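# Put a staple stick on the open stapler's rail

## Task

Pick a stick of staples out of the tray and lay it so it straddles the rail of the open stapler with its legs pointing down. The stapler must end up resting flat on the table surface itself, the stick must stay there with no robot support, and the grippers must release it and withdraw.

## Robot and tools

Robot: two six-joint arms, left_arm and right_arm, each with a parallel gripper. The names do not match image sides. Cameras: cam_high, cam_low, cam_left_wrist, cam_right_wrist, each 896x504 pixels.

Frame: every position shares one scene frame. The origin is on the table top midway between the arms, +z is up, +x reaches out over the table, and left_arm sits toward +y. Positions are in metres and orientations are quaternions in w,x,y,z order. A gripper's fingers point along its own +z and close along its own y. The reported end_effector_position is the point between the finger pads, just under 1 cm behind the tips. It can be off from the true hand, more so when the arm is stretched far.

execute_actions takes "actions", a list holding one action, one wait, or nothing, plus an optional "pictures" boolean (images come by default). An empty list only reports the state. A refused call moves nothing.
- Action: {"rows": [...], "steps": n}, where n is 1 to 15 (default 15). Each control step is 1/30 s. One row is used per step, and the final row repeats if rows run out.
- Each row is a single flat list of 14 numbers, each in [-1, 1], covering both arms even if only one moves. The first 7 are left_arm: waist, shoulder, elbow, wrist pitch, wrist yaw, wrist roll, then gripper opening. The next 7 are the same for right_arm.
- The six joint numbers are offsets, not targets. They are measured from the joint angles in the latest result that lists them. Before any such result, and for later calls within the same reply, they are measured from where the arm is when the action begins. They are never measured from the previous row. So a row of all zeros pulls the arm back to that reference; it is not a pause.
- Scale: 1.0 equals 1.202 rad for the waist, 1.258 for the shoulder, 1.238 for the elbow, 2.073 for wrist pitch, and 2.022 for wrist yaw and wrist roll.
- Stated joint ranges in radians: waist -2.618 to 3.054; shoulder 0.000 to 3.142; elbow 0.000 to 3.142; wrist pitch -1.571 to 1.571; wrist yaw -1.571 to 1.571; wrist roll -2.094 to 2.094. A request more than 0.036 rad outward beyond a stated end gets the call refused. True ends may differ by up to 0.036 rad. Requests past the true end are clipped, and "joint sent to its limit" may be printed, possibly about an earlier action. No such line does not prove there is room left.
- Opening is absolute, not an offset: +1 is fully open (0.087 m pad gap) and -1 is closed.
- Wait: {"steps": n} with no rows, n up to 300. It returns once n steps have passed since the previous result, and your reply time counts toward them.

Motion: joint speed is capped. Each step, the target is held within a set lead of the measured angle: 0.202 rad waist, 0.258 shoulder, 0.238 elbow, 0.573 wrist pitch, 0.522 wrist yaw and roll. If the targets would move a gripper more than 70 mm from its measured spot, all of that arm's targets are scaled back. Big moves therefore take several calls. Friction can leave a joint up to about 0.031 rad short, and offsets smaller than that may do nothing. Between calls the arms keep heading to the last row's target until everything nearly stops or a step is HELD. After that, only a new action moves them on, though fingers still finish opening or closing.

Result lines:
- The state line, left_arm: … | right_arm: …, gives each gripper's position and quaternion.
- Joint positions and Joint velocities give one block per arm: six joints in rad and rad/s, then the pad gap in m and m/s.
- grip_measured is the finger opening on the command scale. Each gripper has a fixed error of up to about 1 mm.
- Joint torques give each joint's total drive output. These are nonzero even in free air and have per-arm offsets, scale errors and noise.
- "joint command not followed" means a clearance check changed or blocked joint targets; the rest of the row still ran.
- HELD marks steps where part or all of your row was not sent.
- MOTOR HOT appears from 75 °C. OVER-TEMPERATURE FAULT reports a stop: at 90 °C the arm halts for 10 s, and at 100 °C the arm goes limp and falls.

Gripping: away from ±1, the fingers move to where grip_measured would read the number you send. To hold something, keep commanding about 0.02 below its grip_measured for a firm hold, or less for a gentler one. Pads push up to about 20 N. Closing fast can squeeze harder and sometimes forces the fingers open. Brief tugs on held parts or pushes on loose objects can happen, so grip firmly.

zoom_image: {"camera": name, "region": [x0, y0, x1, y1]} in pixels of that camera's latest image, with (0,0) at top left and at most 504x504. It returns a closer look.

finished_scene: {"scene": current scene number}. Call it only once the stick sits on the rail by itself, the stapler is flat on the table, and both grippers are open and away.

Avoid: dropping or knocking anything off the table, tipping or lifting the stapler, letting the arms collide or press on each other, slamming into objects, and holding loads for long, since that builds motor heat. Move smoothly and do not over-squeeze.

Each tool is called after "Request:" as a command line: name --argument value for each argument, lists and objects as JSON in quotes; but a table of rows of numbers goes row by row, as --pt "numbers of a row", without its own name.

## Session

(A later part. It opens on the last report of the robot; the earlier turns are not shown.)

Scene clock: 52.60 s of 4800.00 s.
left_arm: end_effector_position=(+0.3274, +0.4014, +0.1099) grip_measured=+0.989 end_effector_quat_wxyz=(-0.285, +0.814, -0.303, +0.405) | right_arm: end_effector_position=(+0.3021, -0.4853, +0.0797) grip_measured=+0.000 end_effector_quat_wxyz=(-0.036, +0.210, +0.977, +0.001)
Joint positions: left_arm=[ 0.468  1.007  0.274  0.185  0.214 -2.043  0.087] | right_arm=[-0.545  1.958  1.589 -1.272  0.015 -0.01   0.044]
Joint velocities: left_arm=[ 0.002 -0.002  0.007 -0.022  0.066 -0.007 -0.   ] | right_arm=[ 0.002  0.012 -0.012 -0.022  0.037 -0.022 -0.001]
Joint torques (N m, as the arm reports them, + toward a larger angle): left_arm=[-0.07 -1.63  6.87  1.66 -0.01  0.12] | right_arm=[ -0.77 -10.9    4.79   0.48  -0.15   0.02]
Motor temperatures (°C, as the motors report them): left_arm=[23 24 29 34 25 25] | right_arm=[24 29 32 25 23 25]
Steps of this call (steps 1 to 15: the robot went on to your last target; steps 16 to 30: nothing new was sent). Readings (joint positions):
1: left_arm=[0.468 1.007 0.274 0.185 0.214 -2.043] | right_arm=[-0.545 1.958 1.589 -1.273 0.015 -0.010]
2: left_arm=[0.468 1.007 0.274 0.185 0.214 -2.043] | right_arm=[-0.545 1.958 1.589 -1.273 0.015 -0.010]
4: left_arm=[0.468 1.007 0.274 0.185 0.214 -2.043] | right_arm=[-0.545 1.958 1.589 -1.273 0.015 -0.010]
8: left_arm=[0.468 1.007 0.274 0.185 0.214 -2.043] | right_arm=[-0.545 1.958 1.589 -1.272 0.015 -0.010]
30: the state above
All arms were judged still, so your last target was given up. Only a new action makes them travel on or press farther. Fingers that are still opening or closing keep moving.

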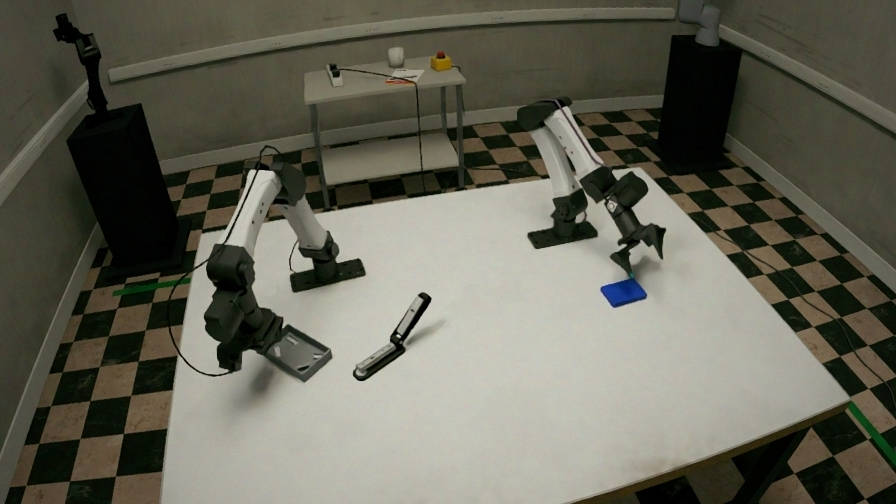

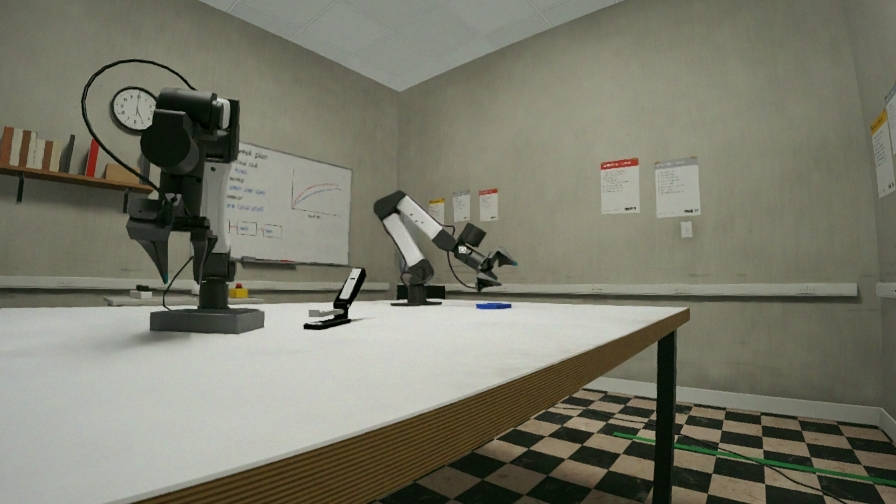

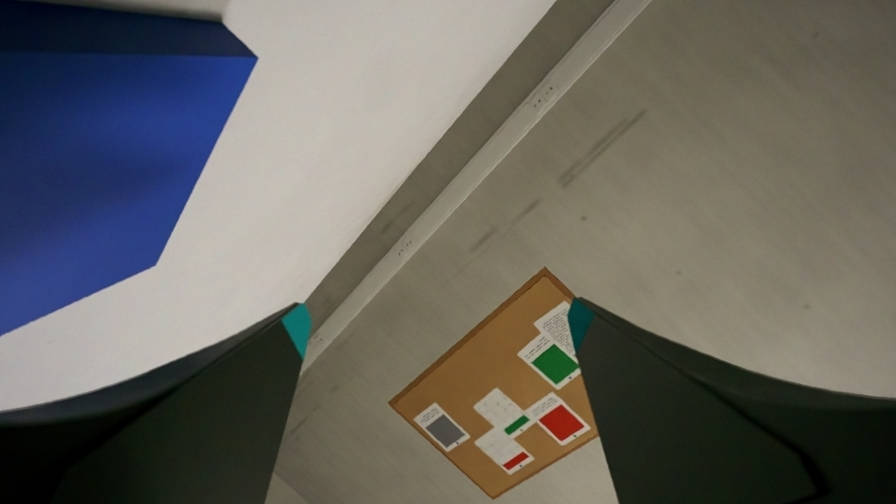

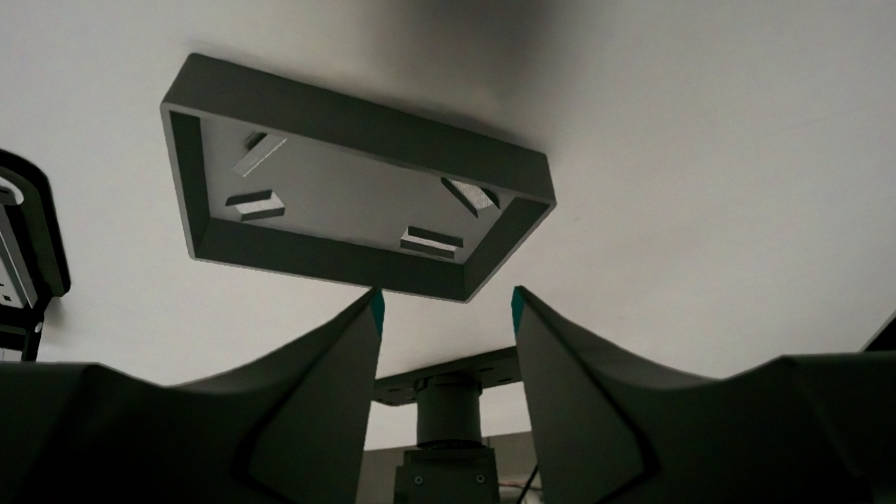

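Request:
execute_actions --actions '[{"rows":[[0,0,0,0,0,0,1, 0.02,-0.1,-0.13,0.03,0,0,0.5]],"steps":15}]'

Scene clock: 74.70 s of 4800.00 s.
left_arm: end_effector_position=(+0.3274, +0.4014, +0.1099) grip_measured=+0.989 end_effector_quat_wxyz=(-0.285, +0.814, -0.303, +0.405) | right_arm: end_effector_position=(+0.2819, -0.4702, +0.0804) grip_measured=+0.500 end_effector_quat_wxyz=(-0.030, +0.201, +0.979, -0.001)
Joint positions: left_arm=[ 0.468  1.007  0.274  0.185  0.214 -2.043  0.087] | right_arm=[-0.527  1.851  1.452 -1.228  0.015 -0.01   0.066]
Joint velocities: left_arm=[ 0.007 -0.007 -0.012  0.081 -0.066  0.007  0.001] | right_arm=[-0.002 -0.012 -0.022  0.037  0.066 -0.051  0.   ]
Joint torques (N m, as the arm reports them, + toward a larger angle): left_arm=[ 0.01 -1.55  6.84  1.68 -0.01  0.1 ] | right_arm=[ 0.21 -9.59  4.58  0.49 -0.15  0.02]
Motor temperatures (°C, as the motors report them): left_arm=[23 24 30 35 25 25] | right_arm=[24 34 31 25 23 25]
Steps of this call (steps 1 to 90: nothing new was sent; then 18.60 s passed at rest; steps 91 to 105: all 15 steps of this action). Readings (joint positions):
91: left_arm=[0.468 1.007 0.274 0.185 0.214 -2.043] | right_arm=[-0.544 1.941 1.562 -1.247 0.015 -0.010]
92: left_arm=[0.468 1.007 0.274 0.185 0.214 -2.043] | right_arm=[-0.541 1.912 1.516 -1.229 0.015 -0.010]
94: left_arm=[0.468 1.007 0.274 0.185 0.214 -2.043] | right_arm=[-0.533 1.869 1.461 -1.236 0.015 -0.010]
98: left_arm=[0.468 1.007 0.274 0.185 0.214 -2.043] | right_arm=[-0.527 1.851 1.452 -1.233 0.015 -0.010]
105: the state above

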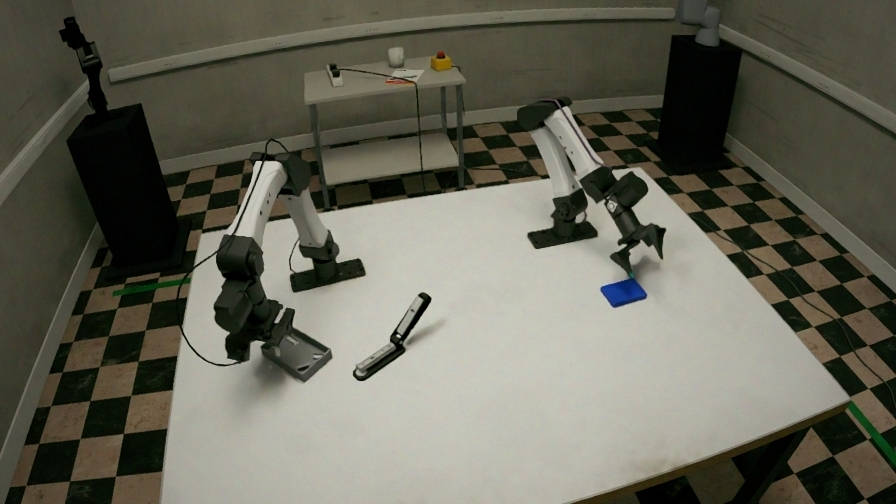

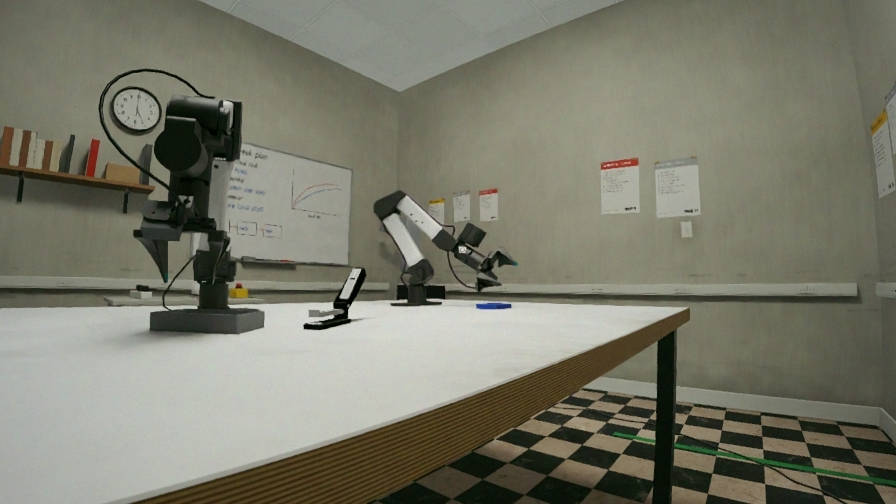

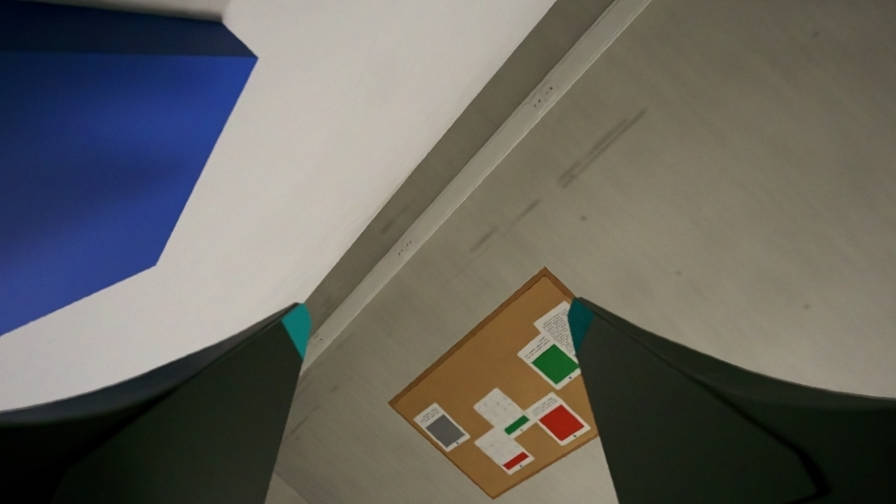

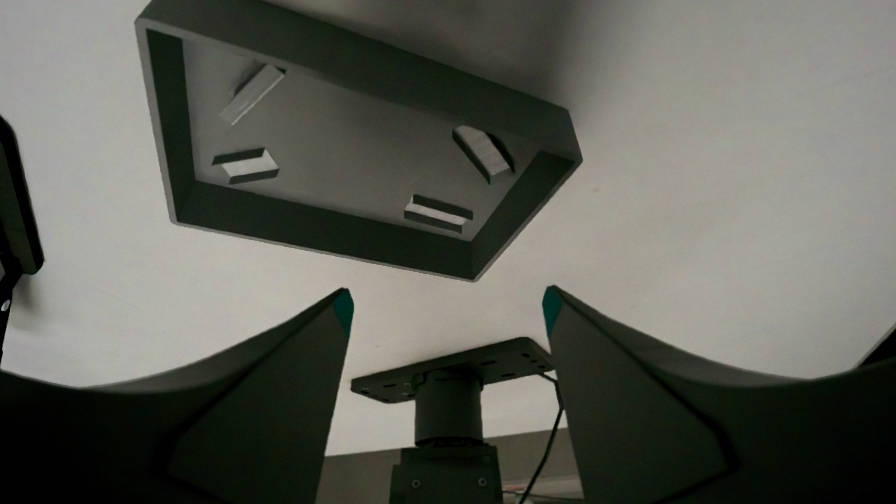

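Request:
zoom_image --camera "cam_right_wrist" --region '[380, 90, 600, 250]'

Region (380, 90, 600, 250) of cam_right_wrist's 896x504 image, scaled by 2.291, with more detail than that image has; it fills the top 367 rows of this view, and the rest is white.

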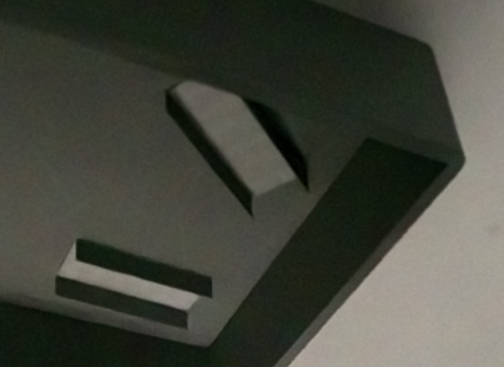

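Request:
execute_actions --actions '[{"rows":[[0,0,0,0,0,0,1, 0.0,0.07,0,0.06,0,0.1,0.5]],"steps":15}]'

Scene clock: 82.90 s of 4800.00 s.
left_arm: end_effector_position=(+0.3274, +0.4014, +0.1099) grip_measured=+0.989 end_effector_quat_wxyz=(-0.285, +0.814, -0.303, +0.405) | right_arm: end_effector_position=(+0.3053, -0.4721, +0.0501) grip_measured=+0.500 end_effector_quat_wxyz=(-0.022, +0.292, +0.956, -0.005)
Joint positions: left_arm=[ 0.468  1.007  0.274  0.185  0.214 -2.043  0.087] | right_arm=[-0.527  1.94   1.452 -1.124  0.015  0.177  0.066]
Joint velocities: left_arm=[-0.002  0.002 -0.017 -0.051 -0.11  -0.037  0.   ] | right_arm=[-0.012 -0.007  0.007  0.007 -0.007  0.081  0.   ]
Joint torques (N m, as the arm reports them, + toward a larger angle): left_arm=[ 0.06 -1.62  6.84  1.66 -0.01  0.1 ] | right_arm=[-0.31 -8.78  6.45  0.57 -0.13  0.11]
Motor temperatures (°C, as the motors report them): left_arm=[23 24 31 35 25 25] | right_arm=[24 34 31 25 23 25]
Steps of this call (steps 1 to 15: the robot went on to your last target; steps 16 to 90: nothing new was sent; then 4.70 s passed at rest; steps 91 to 105: all 15 steps of this action). Readings (joint positions):
91: left_arm=[0.468 1.007 0.274 0.185 0.214 -2.043] | right_arm=[-0.527 1.858 1.452 -1.220 0.015 0.020]
92: left_arm=[0.468 1.007 0.274 0.185 0.214 -2.043] | right_arm=[-0.527 1.870 1.452 -1.201 0.015 0.053]
94: left_arm=[0.468 1.007 0.274 0.185 0.214 -2.043] | right_arm=[-0.527 1.906 1.452 -1.169 0.015 0.100]
98: left_arm=[0.468 1.007 0.274 0.185 0.214 -2.043] | right_arm=[-0.527 1.940 1.452 -1.138 0.015 0.150]
105: the state above

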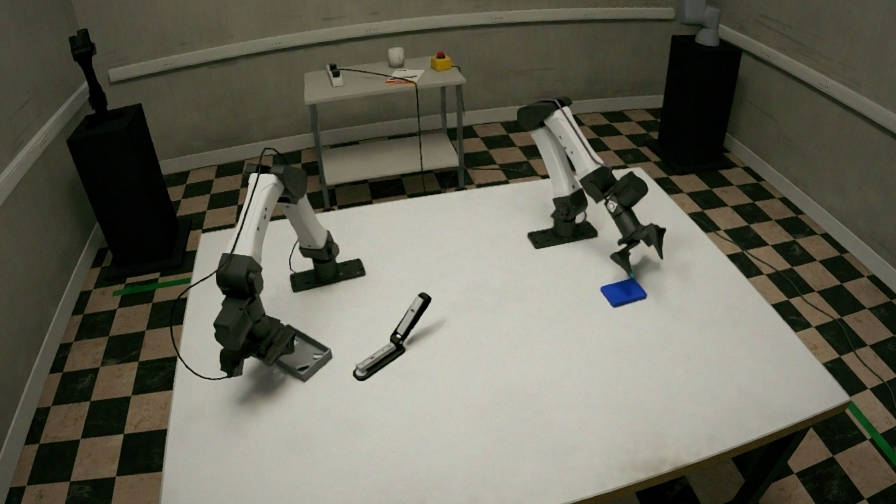

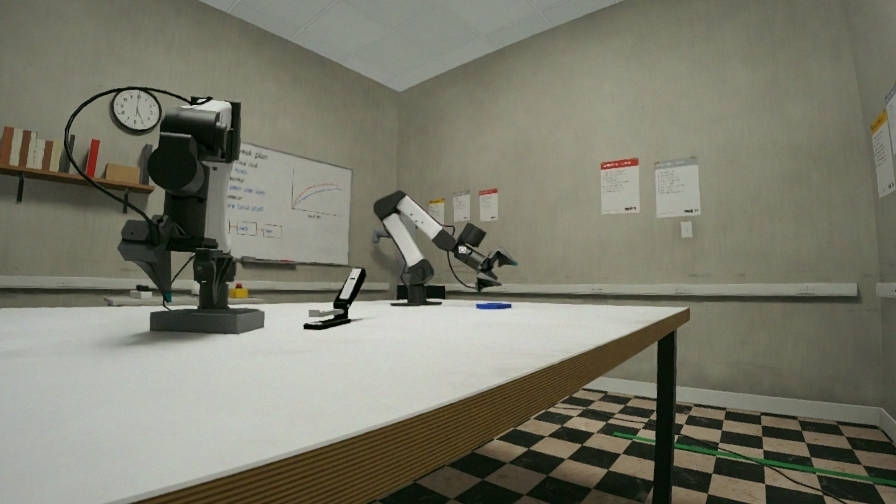

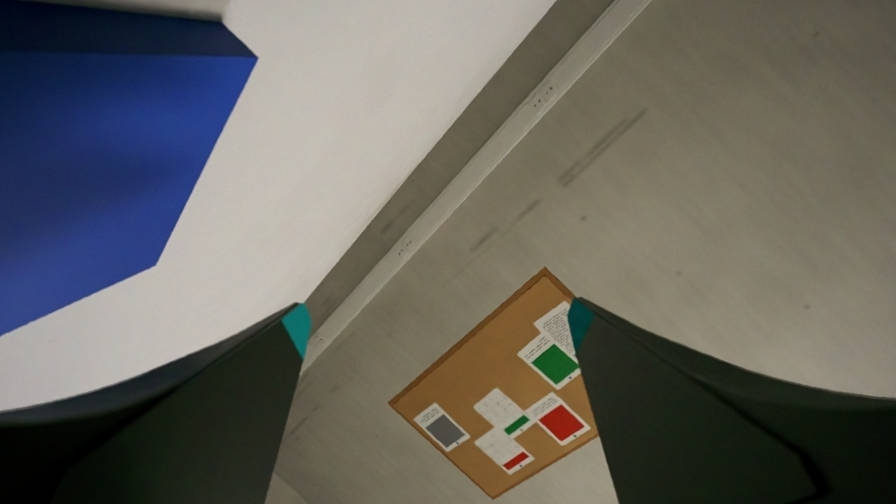

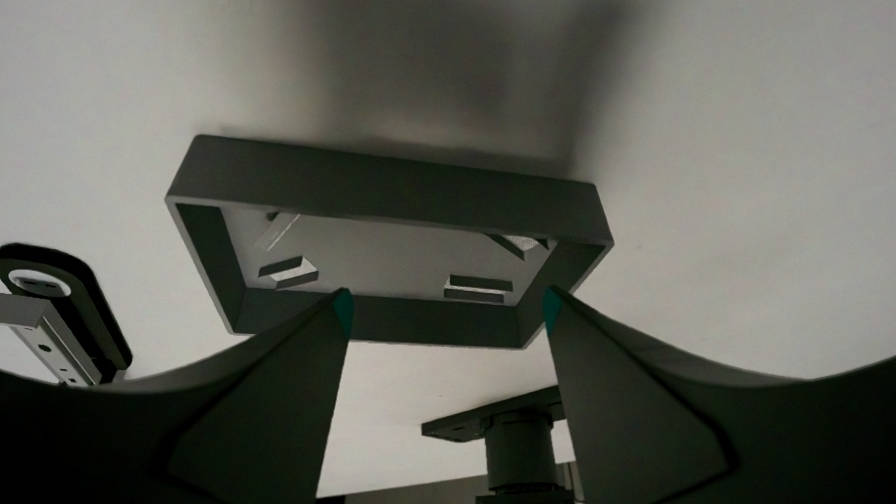

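Request:
execute_actions --actions '[{"rows":[[0,0,0,0,0,0,1, -0.025,-0.09,-0.12,0.03,0,0,0.1]],"steps":15}]'

Scene clock: 87.87 s of 4800.00 s.
left_arm: end_effector_position=(+0.3274, +0.4014, +0.1099) grip_measured=+0.989 end_effector_quat_wxyz=(-0.285, +0.814, -0.303, +0.405) | right_arm: end_effector_position=(+0.2815, -0.4691, +0.0489) grip_measured=+0.100 end_effector_quat_wxyz=(-0.017, +0.308, +0.951, -0.005)
Joint positions: left_arm=[ 0.468  1.007  0.274  0.185  0.214 -2.043  0.087] | right_arm=[-0.552  1.848  1.325 -1.081  0.014  0.184  0.048]
Joint velocities: left_arm=[ 0.002 -0.017 -0.002 -0.037 -0.022 -0.051 -0.   ] | right_arm=[ 0.002  0.002 -0.007  0.11  -0.066  0.022 -0.   ]
Joint torques (N m, as the arm reports them, + toward a larger angle): left_arm=[ 0.   -1.62  6.8   1.66 -0.01  0.1 ] | right_arm=[-0.7  -9.63  4.5   0.57 -0.14 -0.05]
Motor temperatures (°C, as the motors report them): left_arm=[23 24 31 36 25 25] | right_arm=[24 34 31 25 23 25]
Steps of this call (steps 1 to 15: the robot went on to your last target; steps 16 to 90: nothing new was sent; then 1.47 s passed at rest; steps 91 to 105: all 15 steps of this action). Readings (joint positions):
91: left_arm=[0.468 1.007 0.274 0.185 0.214 -2.043] | right_arm=[-0.529 1.926 1.428 -1.099 0.014 0.184]
92: left_arm=[0.468 1.007 0.274 0.185 0.214 -2.043] | right_arm=[-0.533 1.900 1.387 -1.082 0.014 0.184]
94: left_arm=[0.468 1.007 0.274 0.185 0.214 -2.043] | right_arm=[-0.544 1.861 1.336 -1.087 0.014 0.184]
98: left_arm=[0.468 1.007 0.274 0.185 0.214 -2.043] | right_arm=[-0.552 1.848 1.325 -1.085 0.014 0.184]
105: the state above

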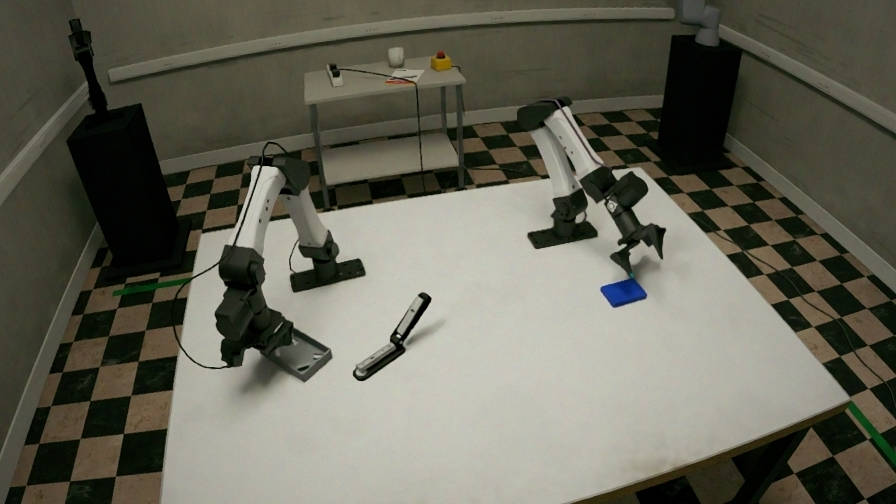

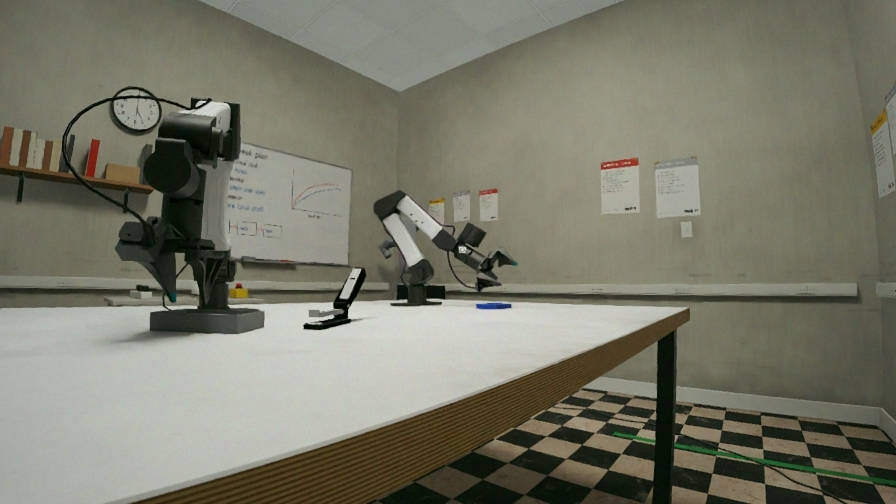

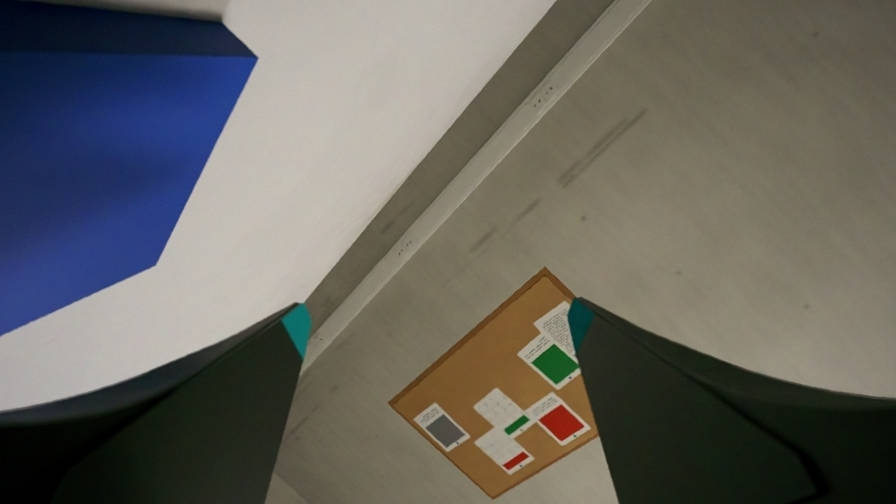

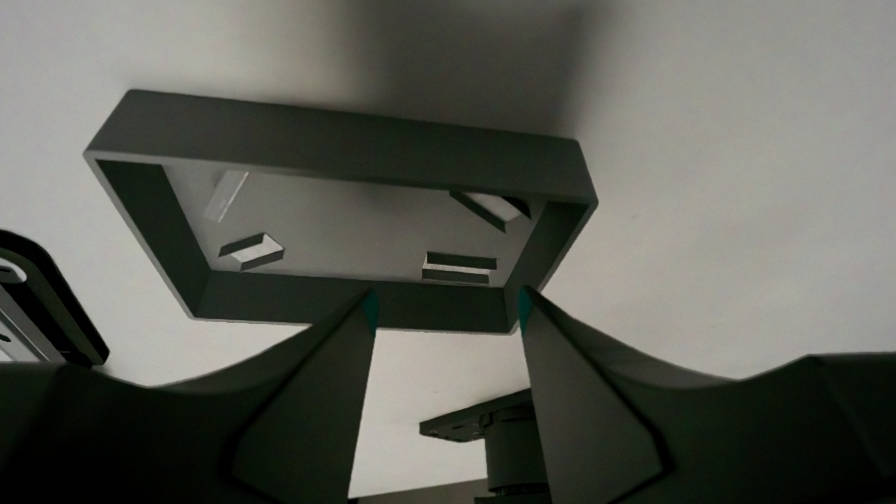

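Request:
execute_actions --actions '[{"rows":[[0,0,0,0,0,0,1, 0,0.04,-0.06,0.05,0,0,0.0]],"steps":15}]'

Scene clock: 92.07 s of 4800.00 s.
left_arm: end_effector_position=(+0.3274, +0.4014, +0.1099) grip_measured=+0.989 end_effector_quat_wxyz=(-0.285, +0.814, -0.303, +0.405) | right_arm: end_effector_position=(+0.2799, -0.4683, +0.0221) grip_measured=+0.000 end_effector_quat_wxyz=(-0.027, +0.307, +0.951, -0.004)
Joint positions: left_arm=[ 0.468  1.007  0.274  0.185  0.214 -2.043  0.087] | right_arm=[-0.552  1.893  1.268 -0.998  0.014  0.184  0.044]
Joint velocities: left_arm=[-0.002 -0.002 -0.007 -0.037 -0.022 -0.022 -0.   ] | right_arm=[ 0.007 -0.022  0.007 -0.051 -0.037 -0.095 -0.001]
Joint torques (N m, as the arm reports them, + toward a larger angle): left_arm=[ 0.09 -1.66  6.84  1.65  0.    0.07] | right_arm=[-0.29 -7.71  4.74  0.53 -0.14  0.02]
Motor temperatures (°C, as the motors report them): left_arm=[23 24 31 36 25 25] | right_arm=[24 34 31 25 23 25]
Steps of this call (steps 1 to 15: the robot went on to your last target; steps 16 to 90: nothing new was sent; then 0.70 s passed at rest; steps 91 to 105: all 15 steps of this action). Readings (joint positions):
91: left_arm=[0.468 1.007 0.274 0.185 0.214 -2.043] | right_arm=[-0.552 1.849 1.318 -1.068 0.014 0.184]
92: left_arm=[0.468 1.007 0.274 0.185 0.214 -2.043] | right_arm=[-0.552 1.853 1.306 -1.049 0.014 0.184]
94: left_arm=[0.468 1.007 0.274 0.185 0.214 -2.043] | right_arm=[-0.552 1.871 1.286 -1.028 0.014 0.184]
98: left_arm=[0.468 1.007 0.274 0.185 0.214 -2.043] | right_arm=[-0.552 1.893 1.268 -1.013 0.014 0.184]
105: the state above

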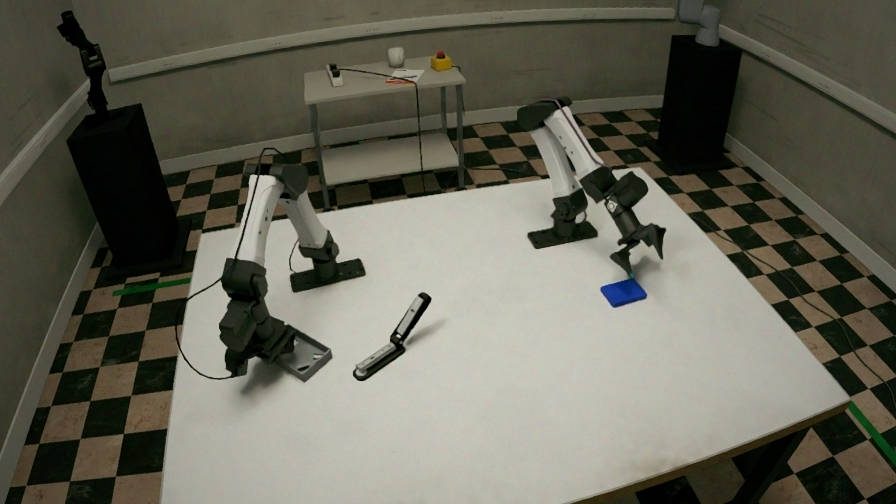

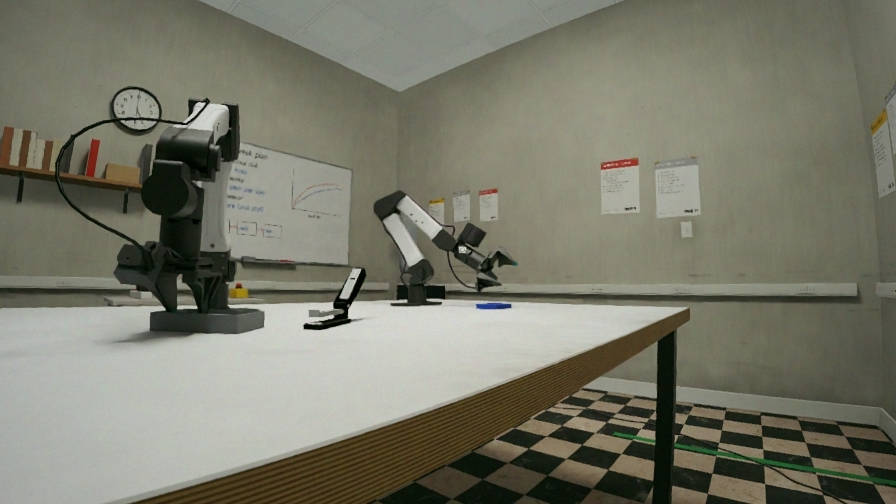

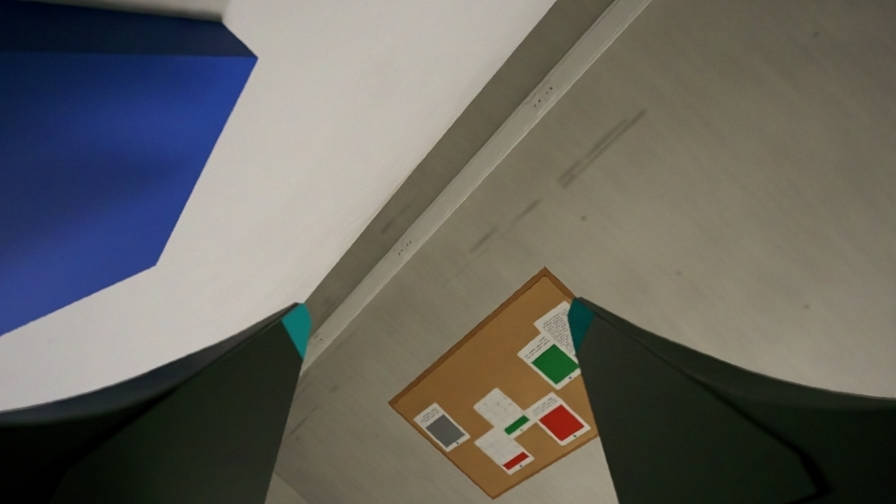

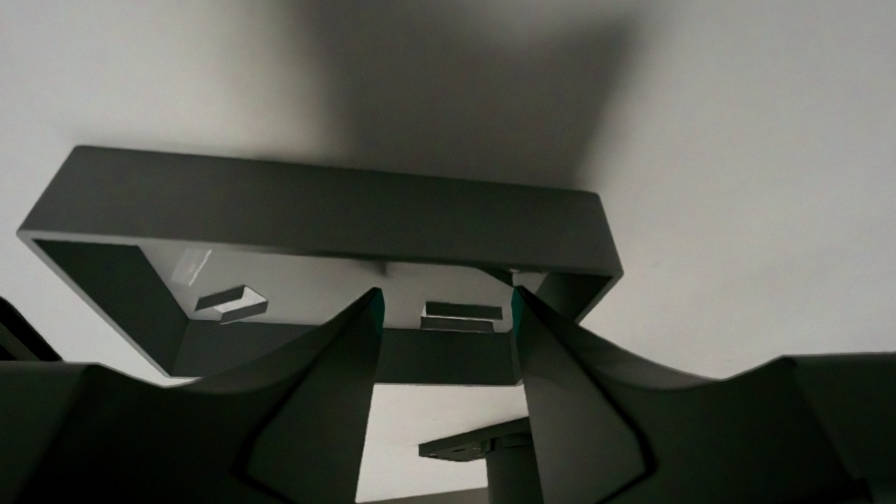

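Request:
execute_actions --actions '[{"rows":[[0,0,0,0,0,0,1, 0,-0.05,-0.09,0.03,0,0,0.0]],"steps":15}]'

Scene clock: 96.93 s of 4800.00 s.
left_arm: end_effector_position=(+0.3274, +0.4014, +0.1099) grip_measured=+0.989 end_effector_quat_wxyz=(-0.285, +0.814, -0.303, +0.405) | right_arm: end_effector_position=(+0.2642, -0.4609, +0.0133) grip_measured=+0.000 end_effector_quat_wxyz=(-0.032, +0.307, +0.951, -0.003)
Joint positions: left_arm=[ 0.468  1.007  0.274  0.185  0.214 -2.043  0.087] | right_arm=[-0.552  1.855  1.177 -0.955  0.014  0.184  0.044]
Joint velocities: left_arm=[-0.007 -0.027  0.012 -0.081 -0.022 -0.095  0.   ] | right_arm=[-0.012  0.002 -0.007  0.022 -0.022  0.007 -0.001]
Joint torques (N m, as the arm reports them, + toward a larger angle): left_arm=[-0.02 -1.6   6.9   1.66  0.02  0.09] | right_arm=[-0.28 -9.62  4.34  0.5  -0.13  0.02]
Motor temperatures (°C, as the motors report them): left_arm=[23 24 31 36 25 25] | right_arm=[24 34 31 25 23 25]
Steps of this call (steps 1 to 15: the robot went on to your last target; steps 16 to 90: nothing new was sent; then 1.37 s passed at rest; steps 91 to 105: all 15 steps of this action). Readings (joint positions):
91: left_arm=[0.468 1.007 0.274 0.185 0.214 -2.043] | right_arm=[-0.552 1.886 1.253 -0.979 0.014 0.184]
92: left_arm=[0.468 1.007 0.274 0.185 0.214 -2.043] | right_arm=[-0.552 1.873 1.227 -0.964 0.014 0.184]
94: left_arm=[0.468 1.007 0.274 0.185 0.214 -2.043] | right_arm=[-0.552 1.857 1.190 -0.963 0.014 0.184]
98: left_arm=[0.468 1.007 0.274 0.185 0.214 -2.043] | right_arm=[-0.552 1.855 1.177 -0.962 0.014 0.184]
105: the state above

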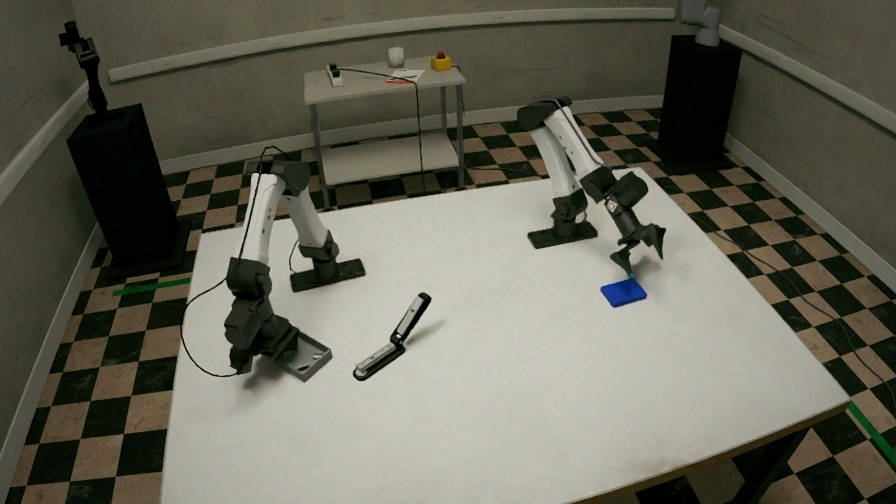

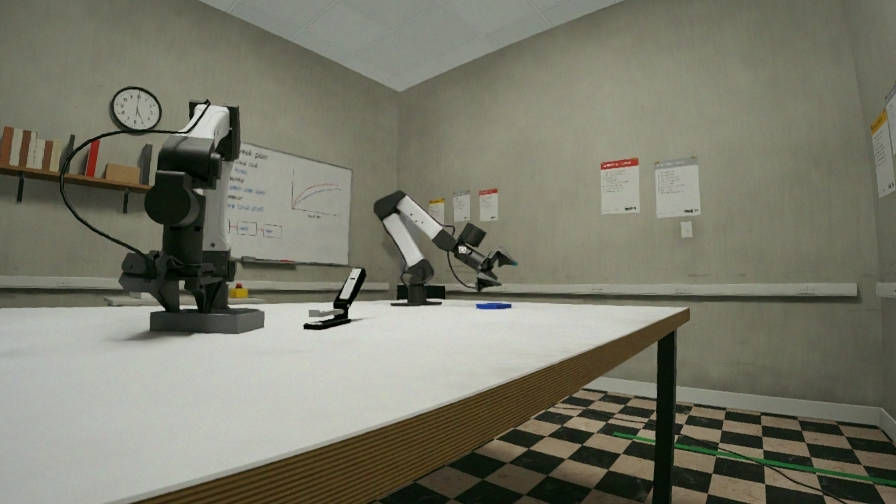

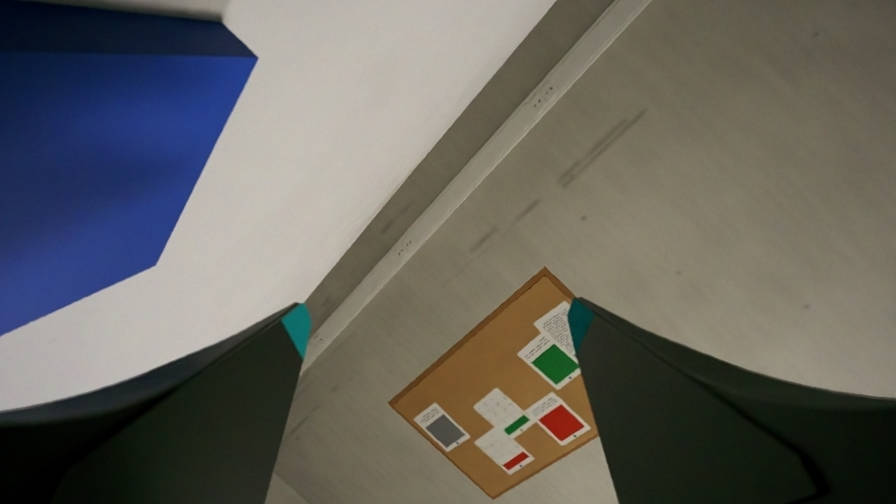

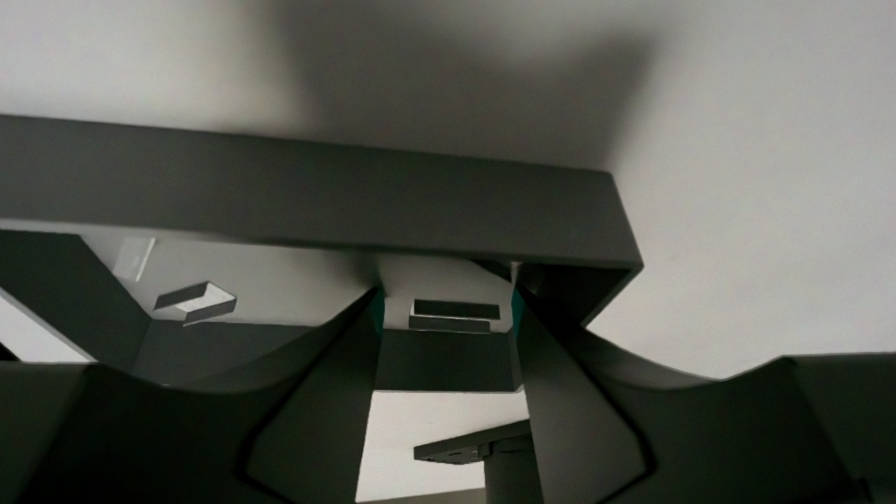

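Close.

Request:
execute_actions --actions '[{"rows":[[0,0,0,0,0,0,1, 0,0,0,0,0,0,-0.5]],"steps":15}]' --pictures false

Scene clock: 100.40 s of 4800.00 s.
left_arm: end_effector_position=(+0.3274, +0.4014, +0.1099) grip_measured=+0.989 end_effector_quat_wxyz=(-0.285, +0.814, -0.303, +0.405) | right_arm: end_effector_position=(+0.2644, -0.4610, +0.0132) grip_measured=-0.500 end_effector_quat_wxyz=(-0.031, +0.307, +0.951, -0.003)
Joint positions: left_arm=[ 0.468  1.007  0.274  0.185  0.214 -2.043  0.087] | right_arm=[-0.552  1.855  1.177 -0.953  0.014  0.184  0.022]
Joint velocities: left_arm=[-0.012  0.002 -0.012 -0.037 -0.095  0.051 -0.001] | right_arm=[-0.017 -0.012 -0.007 -0.081  0.007 -0.022 -0.001]
Joint torques (N m, as the arm reports them, + toward a larger angle): left_arm=[-0.03 -1.64  6.77  1.68 -0.01  0.1 ] | right_arm=[-0.28 -7.72  6.07  0.3  -0.14  0.02]
Motor temperatures (°C, as the motors report them): left_arm=[23 24 31 36 25 25] | right_arm=[24 34 30 25 23 25]
Steps of this call (steps 1 to 15: the robot went on to your last target; steps 16 to 89: nothing new was sent; steps 90 to 104: all 15 steps of this action). Readings (joint positions):
90: left_arm=[0.468 1.007 0.274 0.185 0.214 -2.043] | right_arm=[-0.552 1.855 1.177 -0.953 0.014 0.184]
91: left_arm=[0.468 1.007 0.274 0.185 0.214 -2.043] | right_arm=[-0.552 1.855 1.177 -0.953 0.014 0.184]
93: left_arm=[0.468 1.007 0.274 0.185 0.214 -2.043] | right_arm=[-0.552 1.855 1.177 -0.953 0.014 0.184]
97: left_arm=[0.468 1.007 0.274 0.185 0.214 -2.043] | right_arm=[-0.552 1.855 1.177 -0.953 0.014 0.184]
104: the state above

Missed. Reopen and move back further.

Request:
execute_actions --actions '[{"rows":[[0,0,0,0,0,0,1, 0,0,0,0,0,0,0.0],[0,0,0,0,0,0,1, 0,0,0,0,0,0,0.0],[0,0,0,0,0,0,1, 0,0,0,0,0,0,0.0],[0,0,0,0,0,0,1, 0,0,0,0,0,0,0.0],[0,0,0,0,0,0,1, 0,0,0,0,0,0,0.0],[0,0,0,0,0,0,1, 0,0,0,0,0,0,0.0],[0,0,0,0,0,0,1, 0,-0.06,-0.08,0.02,0,0,0.0]],"steps":15}]'

Scene clock: 106.47 s of 4800.00 s.
left_arm: end_effector_position=(+0.3274, +0.4014, +0.1099) grip_measured=+0.989 end_effector_quat_wxyz=(-0.285, +0.814, -0.303, +0.405) | right_arm: end_effector_position=(+0.2506, -0.4542, +0.0120) grip_measured=+0.000 end_effector_quat_wxyz=(-0.029, +0.307, +0.951, -0.003)
Joint positions: left_arm=[ 0.468  1.007  0.274  0.185  0.214 -2.043  0.087] | right_arm=[-0.552  1.8    1.101 -0.929  0.013  0.184  0.044]
Joint velocities: left_arm=[ 0.017 -0.002 -0.007 -0.007 -0.095  0.007  0.001] | right_arm=[ 0.007  0.002 -0.022 -0.081  0.095 -0.022  0.   ]
Joint torques (N m, as the arm reports them, + toward a larger angle): left_arm=[-0.06 -1.66  6.92  1.67  0.02  0.11] | right_arm=[-0.31 -8.73  4.    0.48 -0.13  0.03]
Motor temperatures (°C, as the motors report them): left_arm=[23 24 31 36 25 25] | right_arm=[24 33 31 25 23 25]
Steps of this call (steps 1 to 15: the robot went on to your last target; steps 16 to 90: nothing new was sent; then 2.57 s passed at rest; steps 91 to 105: all 15 steps of this action). Readings (joint positions):
91: left_arm=[0.468 1.007 0.274 0.185 0.214 -2.043] | right_arm=[-0.552 1.855 1.177 -0.953 0.014 0.184]
92: left_arm=[0.468 1.007 0.274 0.185 0.214 -2.043] | right_arm=[-0.552 1.855 1.177 -0.953 0.014 0.184]
94: left_arm=[0.468 1.007 0.274 0.185 0.214 -2.043] | right_arm=[-0.552 1.855 1.177 -0.953 0.014 0.184]
98: left_arm=[0.468 1.007 0.274 0.185 0.214 -2.043] | right_arm=[-0.552 1.831 1.143 -0.929 0.013 0.184]
105: the state above

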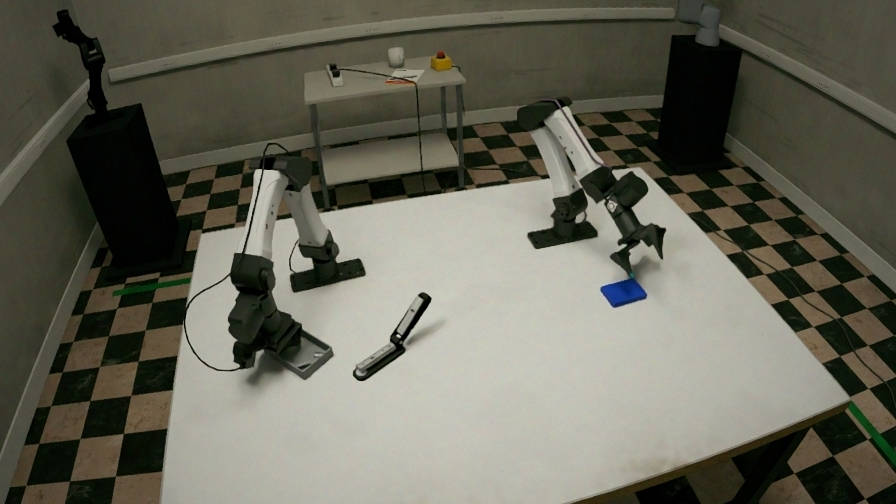

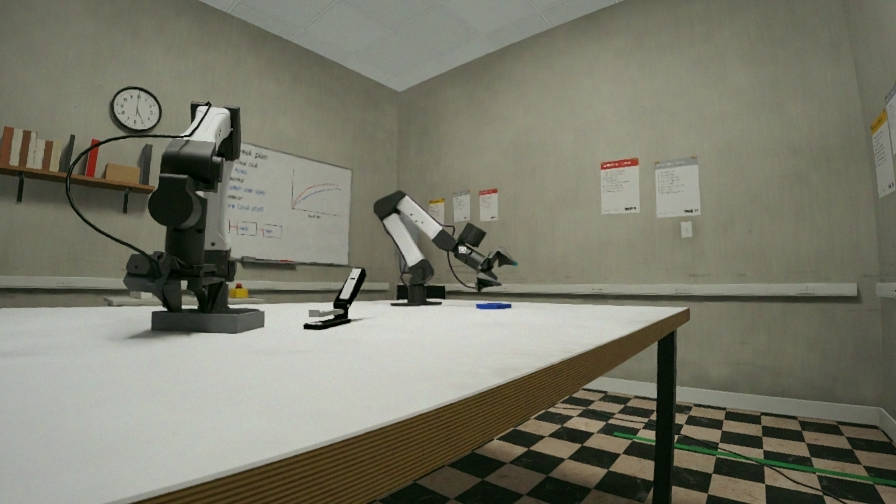

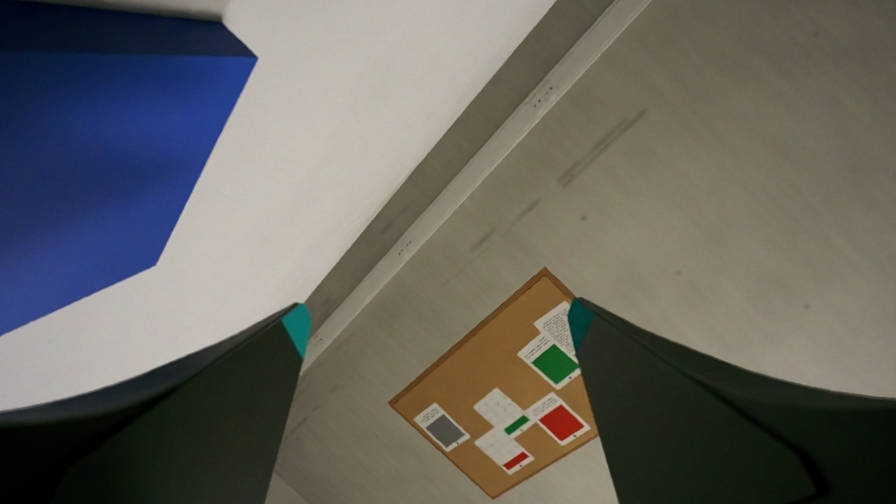

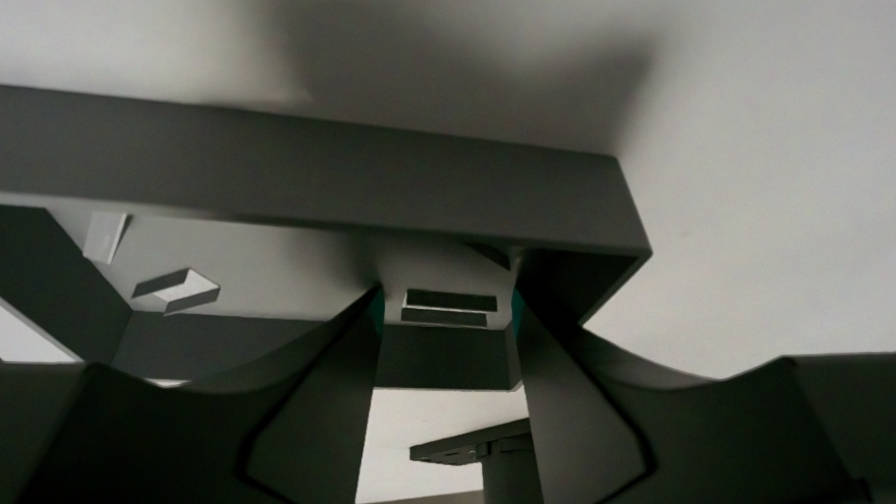

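Request:
execute_actions --actions '[{"rows":[[0,0,0,0,0,0,1, 0,0,0,0,0,0,-0.5]],"steps":15}]' --pictures false

Scene clock: 109.90 s of 4800.00 s.
left_arm: end_effector_position=(+0.3274, +0.4014, +0.1099) grip_measured=+0.989 end_effector_quat_wxyz=(-0.285, +0.814, -0.303, +0.405) | right_arm: end_effector_position=(+0.2506, -0.4542, +0.0120) grip_measured=-0.500 end_effector_quat_wxyz=(-0.029, +0.307, +0.951, -0.003)
Joint positions: left_arm=[ 0.468  1.007  0.274  0.185  0.214 -2.043  0.087] | right_arm=[-0.552  1.8    1.101 -0.929  0.013  0.184  0.022]
Joint velocities: left_arm=[ 0.007 -0.002  0.007 -0.022 -0.022 -0.066  0.001] | right_arm=[-0.012  0.002 -0.022  0.007 -0.007 -0.007  0.001]
Joint torques (N m, as the arm reports them, + toward a larger angle): left_arm=[-0.05 -1.68  6.77  1.66 -0.03  0.11] | right_arm=[-0.29 -7.2   6.04  0.32 -0.13  0.02]
Motor temperatures (°C, as the motors report them): left_arm=[23 24 32 37 25 25] | right_arm=[24 33 30 25 23 25]
Steps of this call (steps 1 to 15: the robot went on to your last target; steps 16 to 88: nothing new was sent; steps 89 to 103: all 15 steps of this action). Readings (joint positions):
89: left_arm=[0.468 1.007 0.274 0.185 0.214 -2.043] | right_arm=[-0.552 1.800 1.101 -0.929 0.013 0.184]
90: left_arm=[0.468 1.007 0.274 0.185 0.214 -2.043] | right_arm=[-0.552 1.800 1.101 -0.929 0.013 0.184]
92: left_arm=[0.468 1.007 0.274 0.185 0.214 -2.043] | right_arm=[-0.552 1.800 1.101 -0.929 0.013 0.184]
96: left_arm=[0.468 1.007 0.274 0.185 0.214 -2.043] | right_arm=[-0.552 1.800 1.101 -0.929 0.013 0.184]
103: the state above


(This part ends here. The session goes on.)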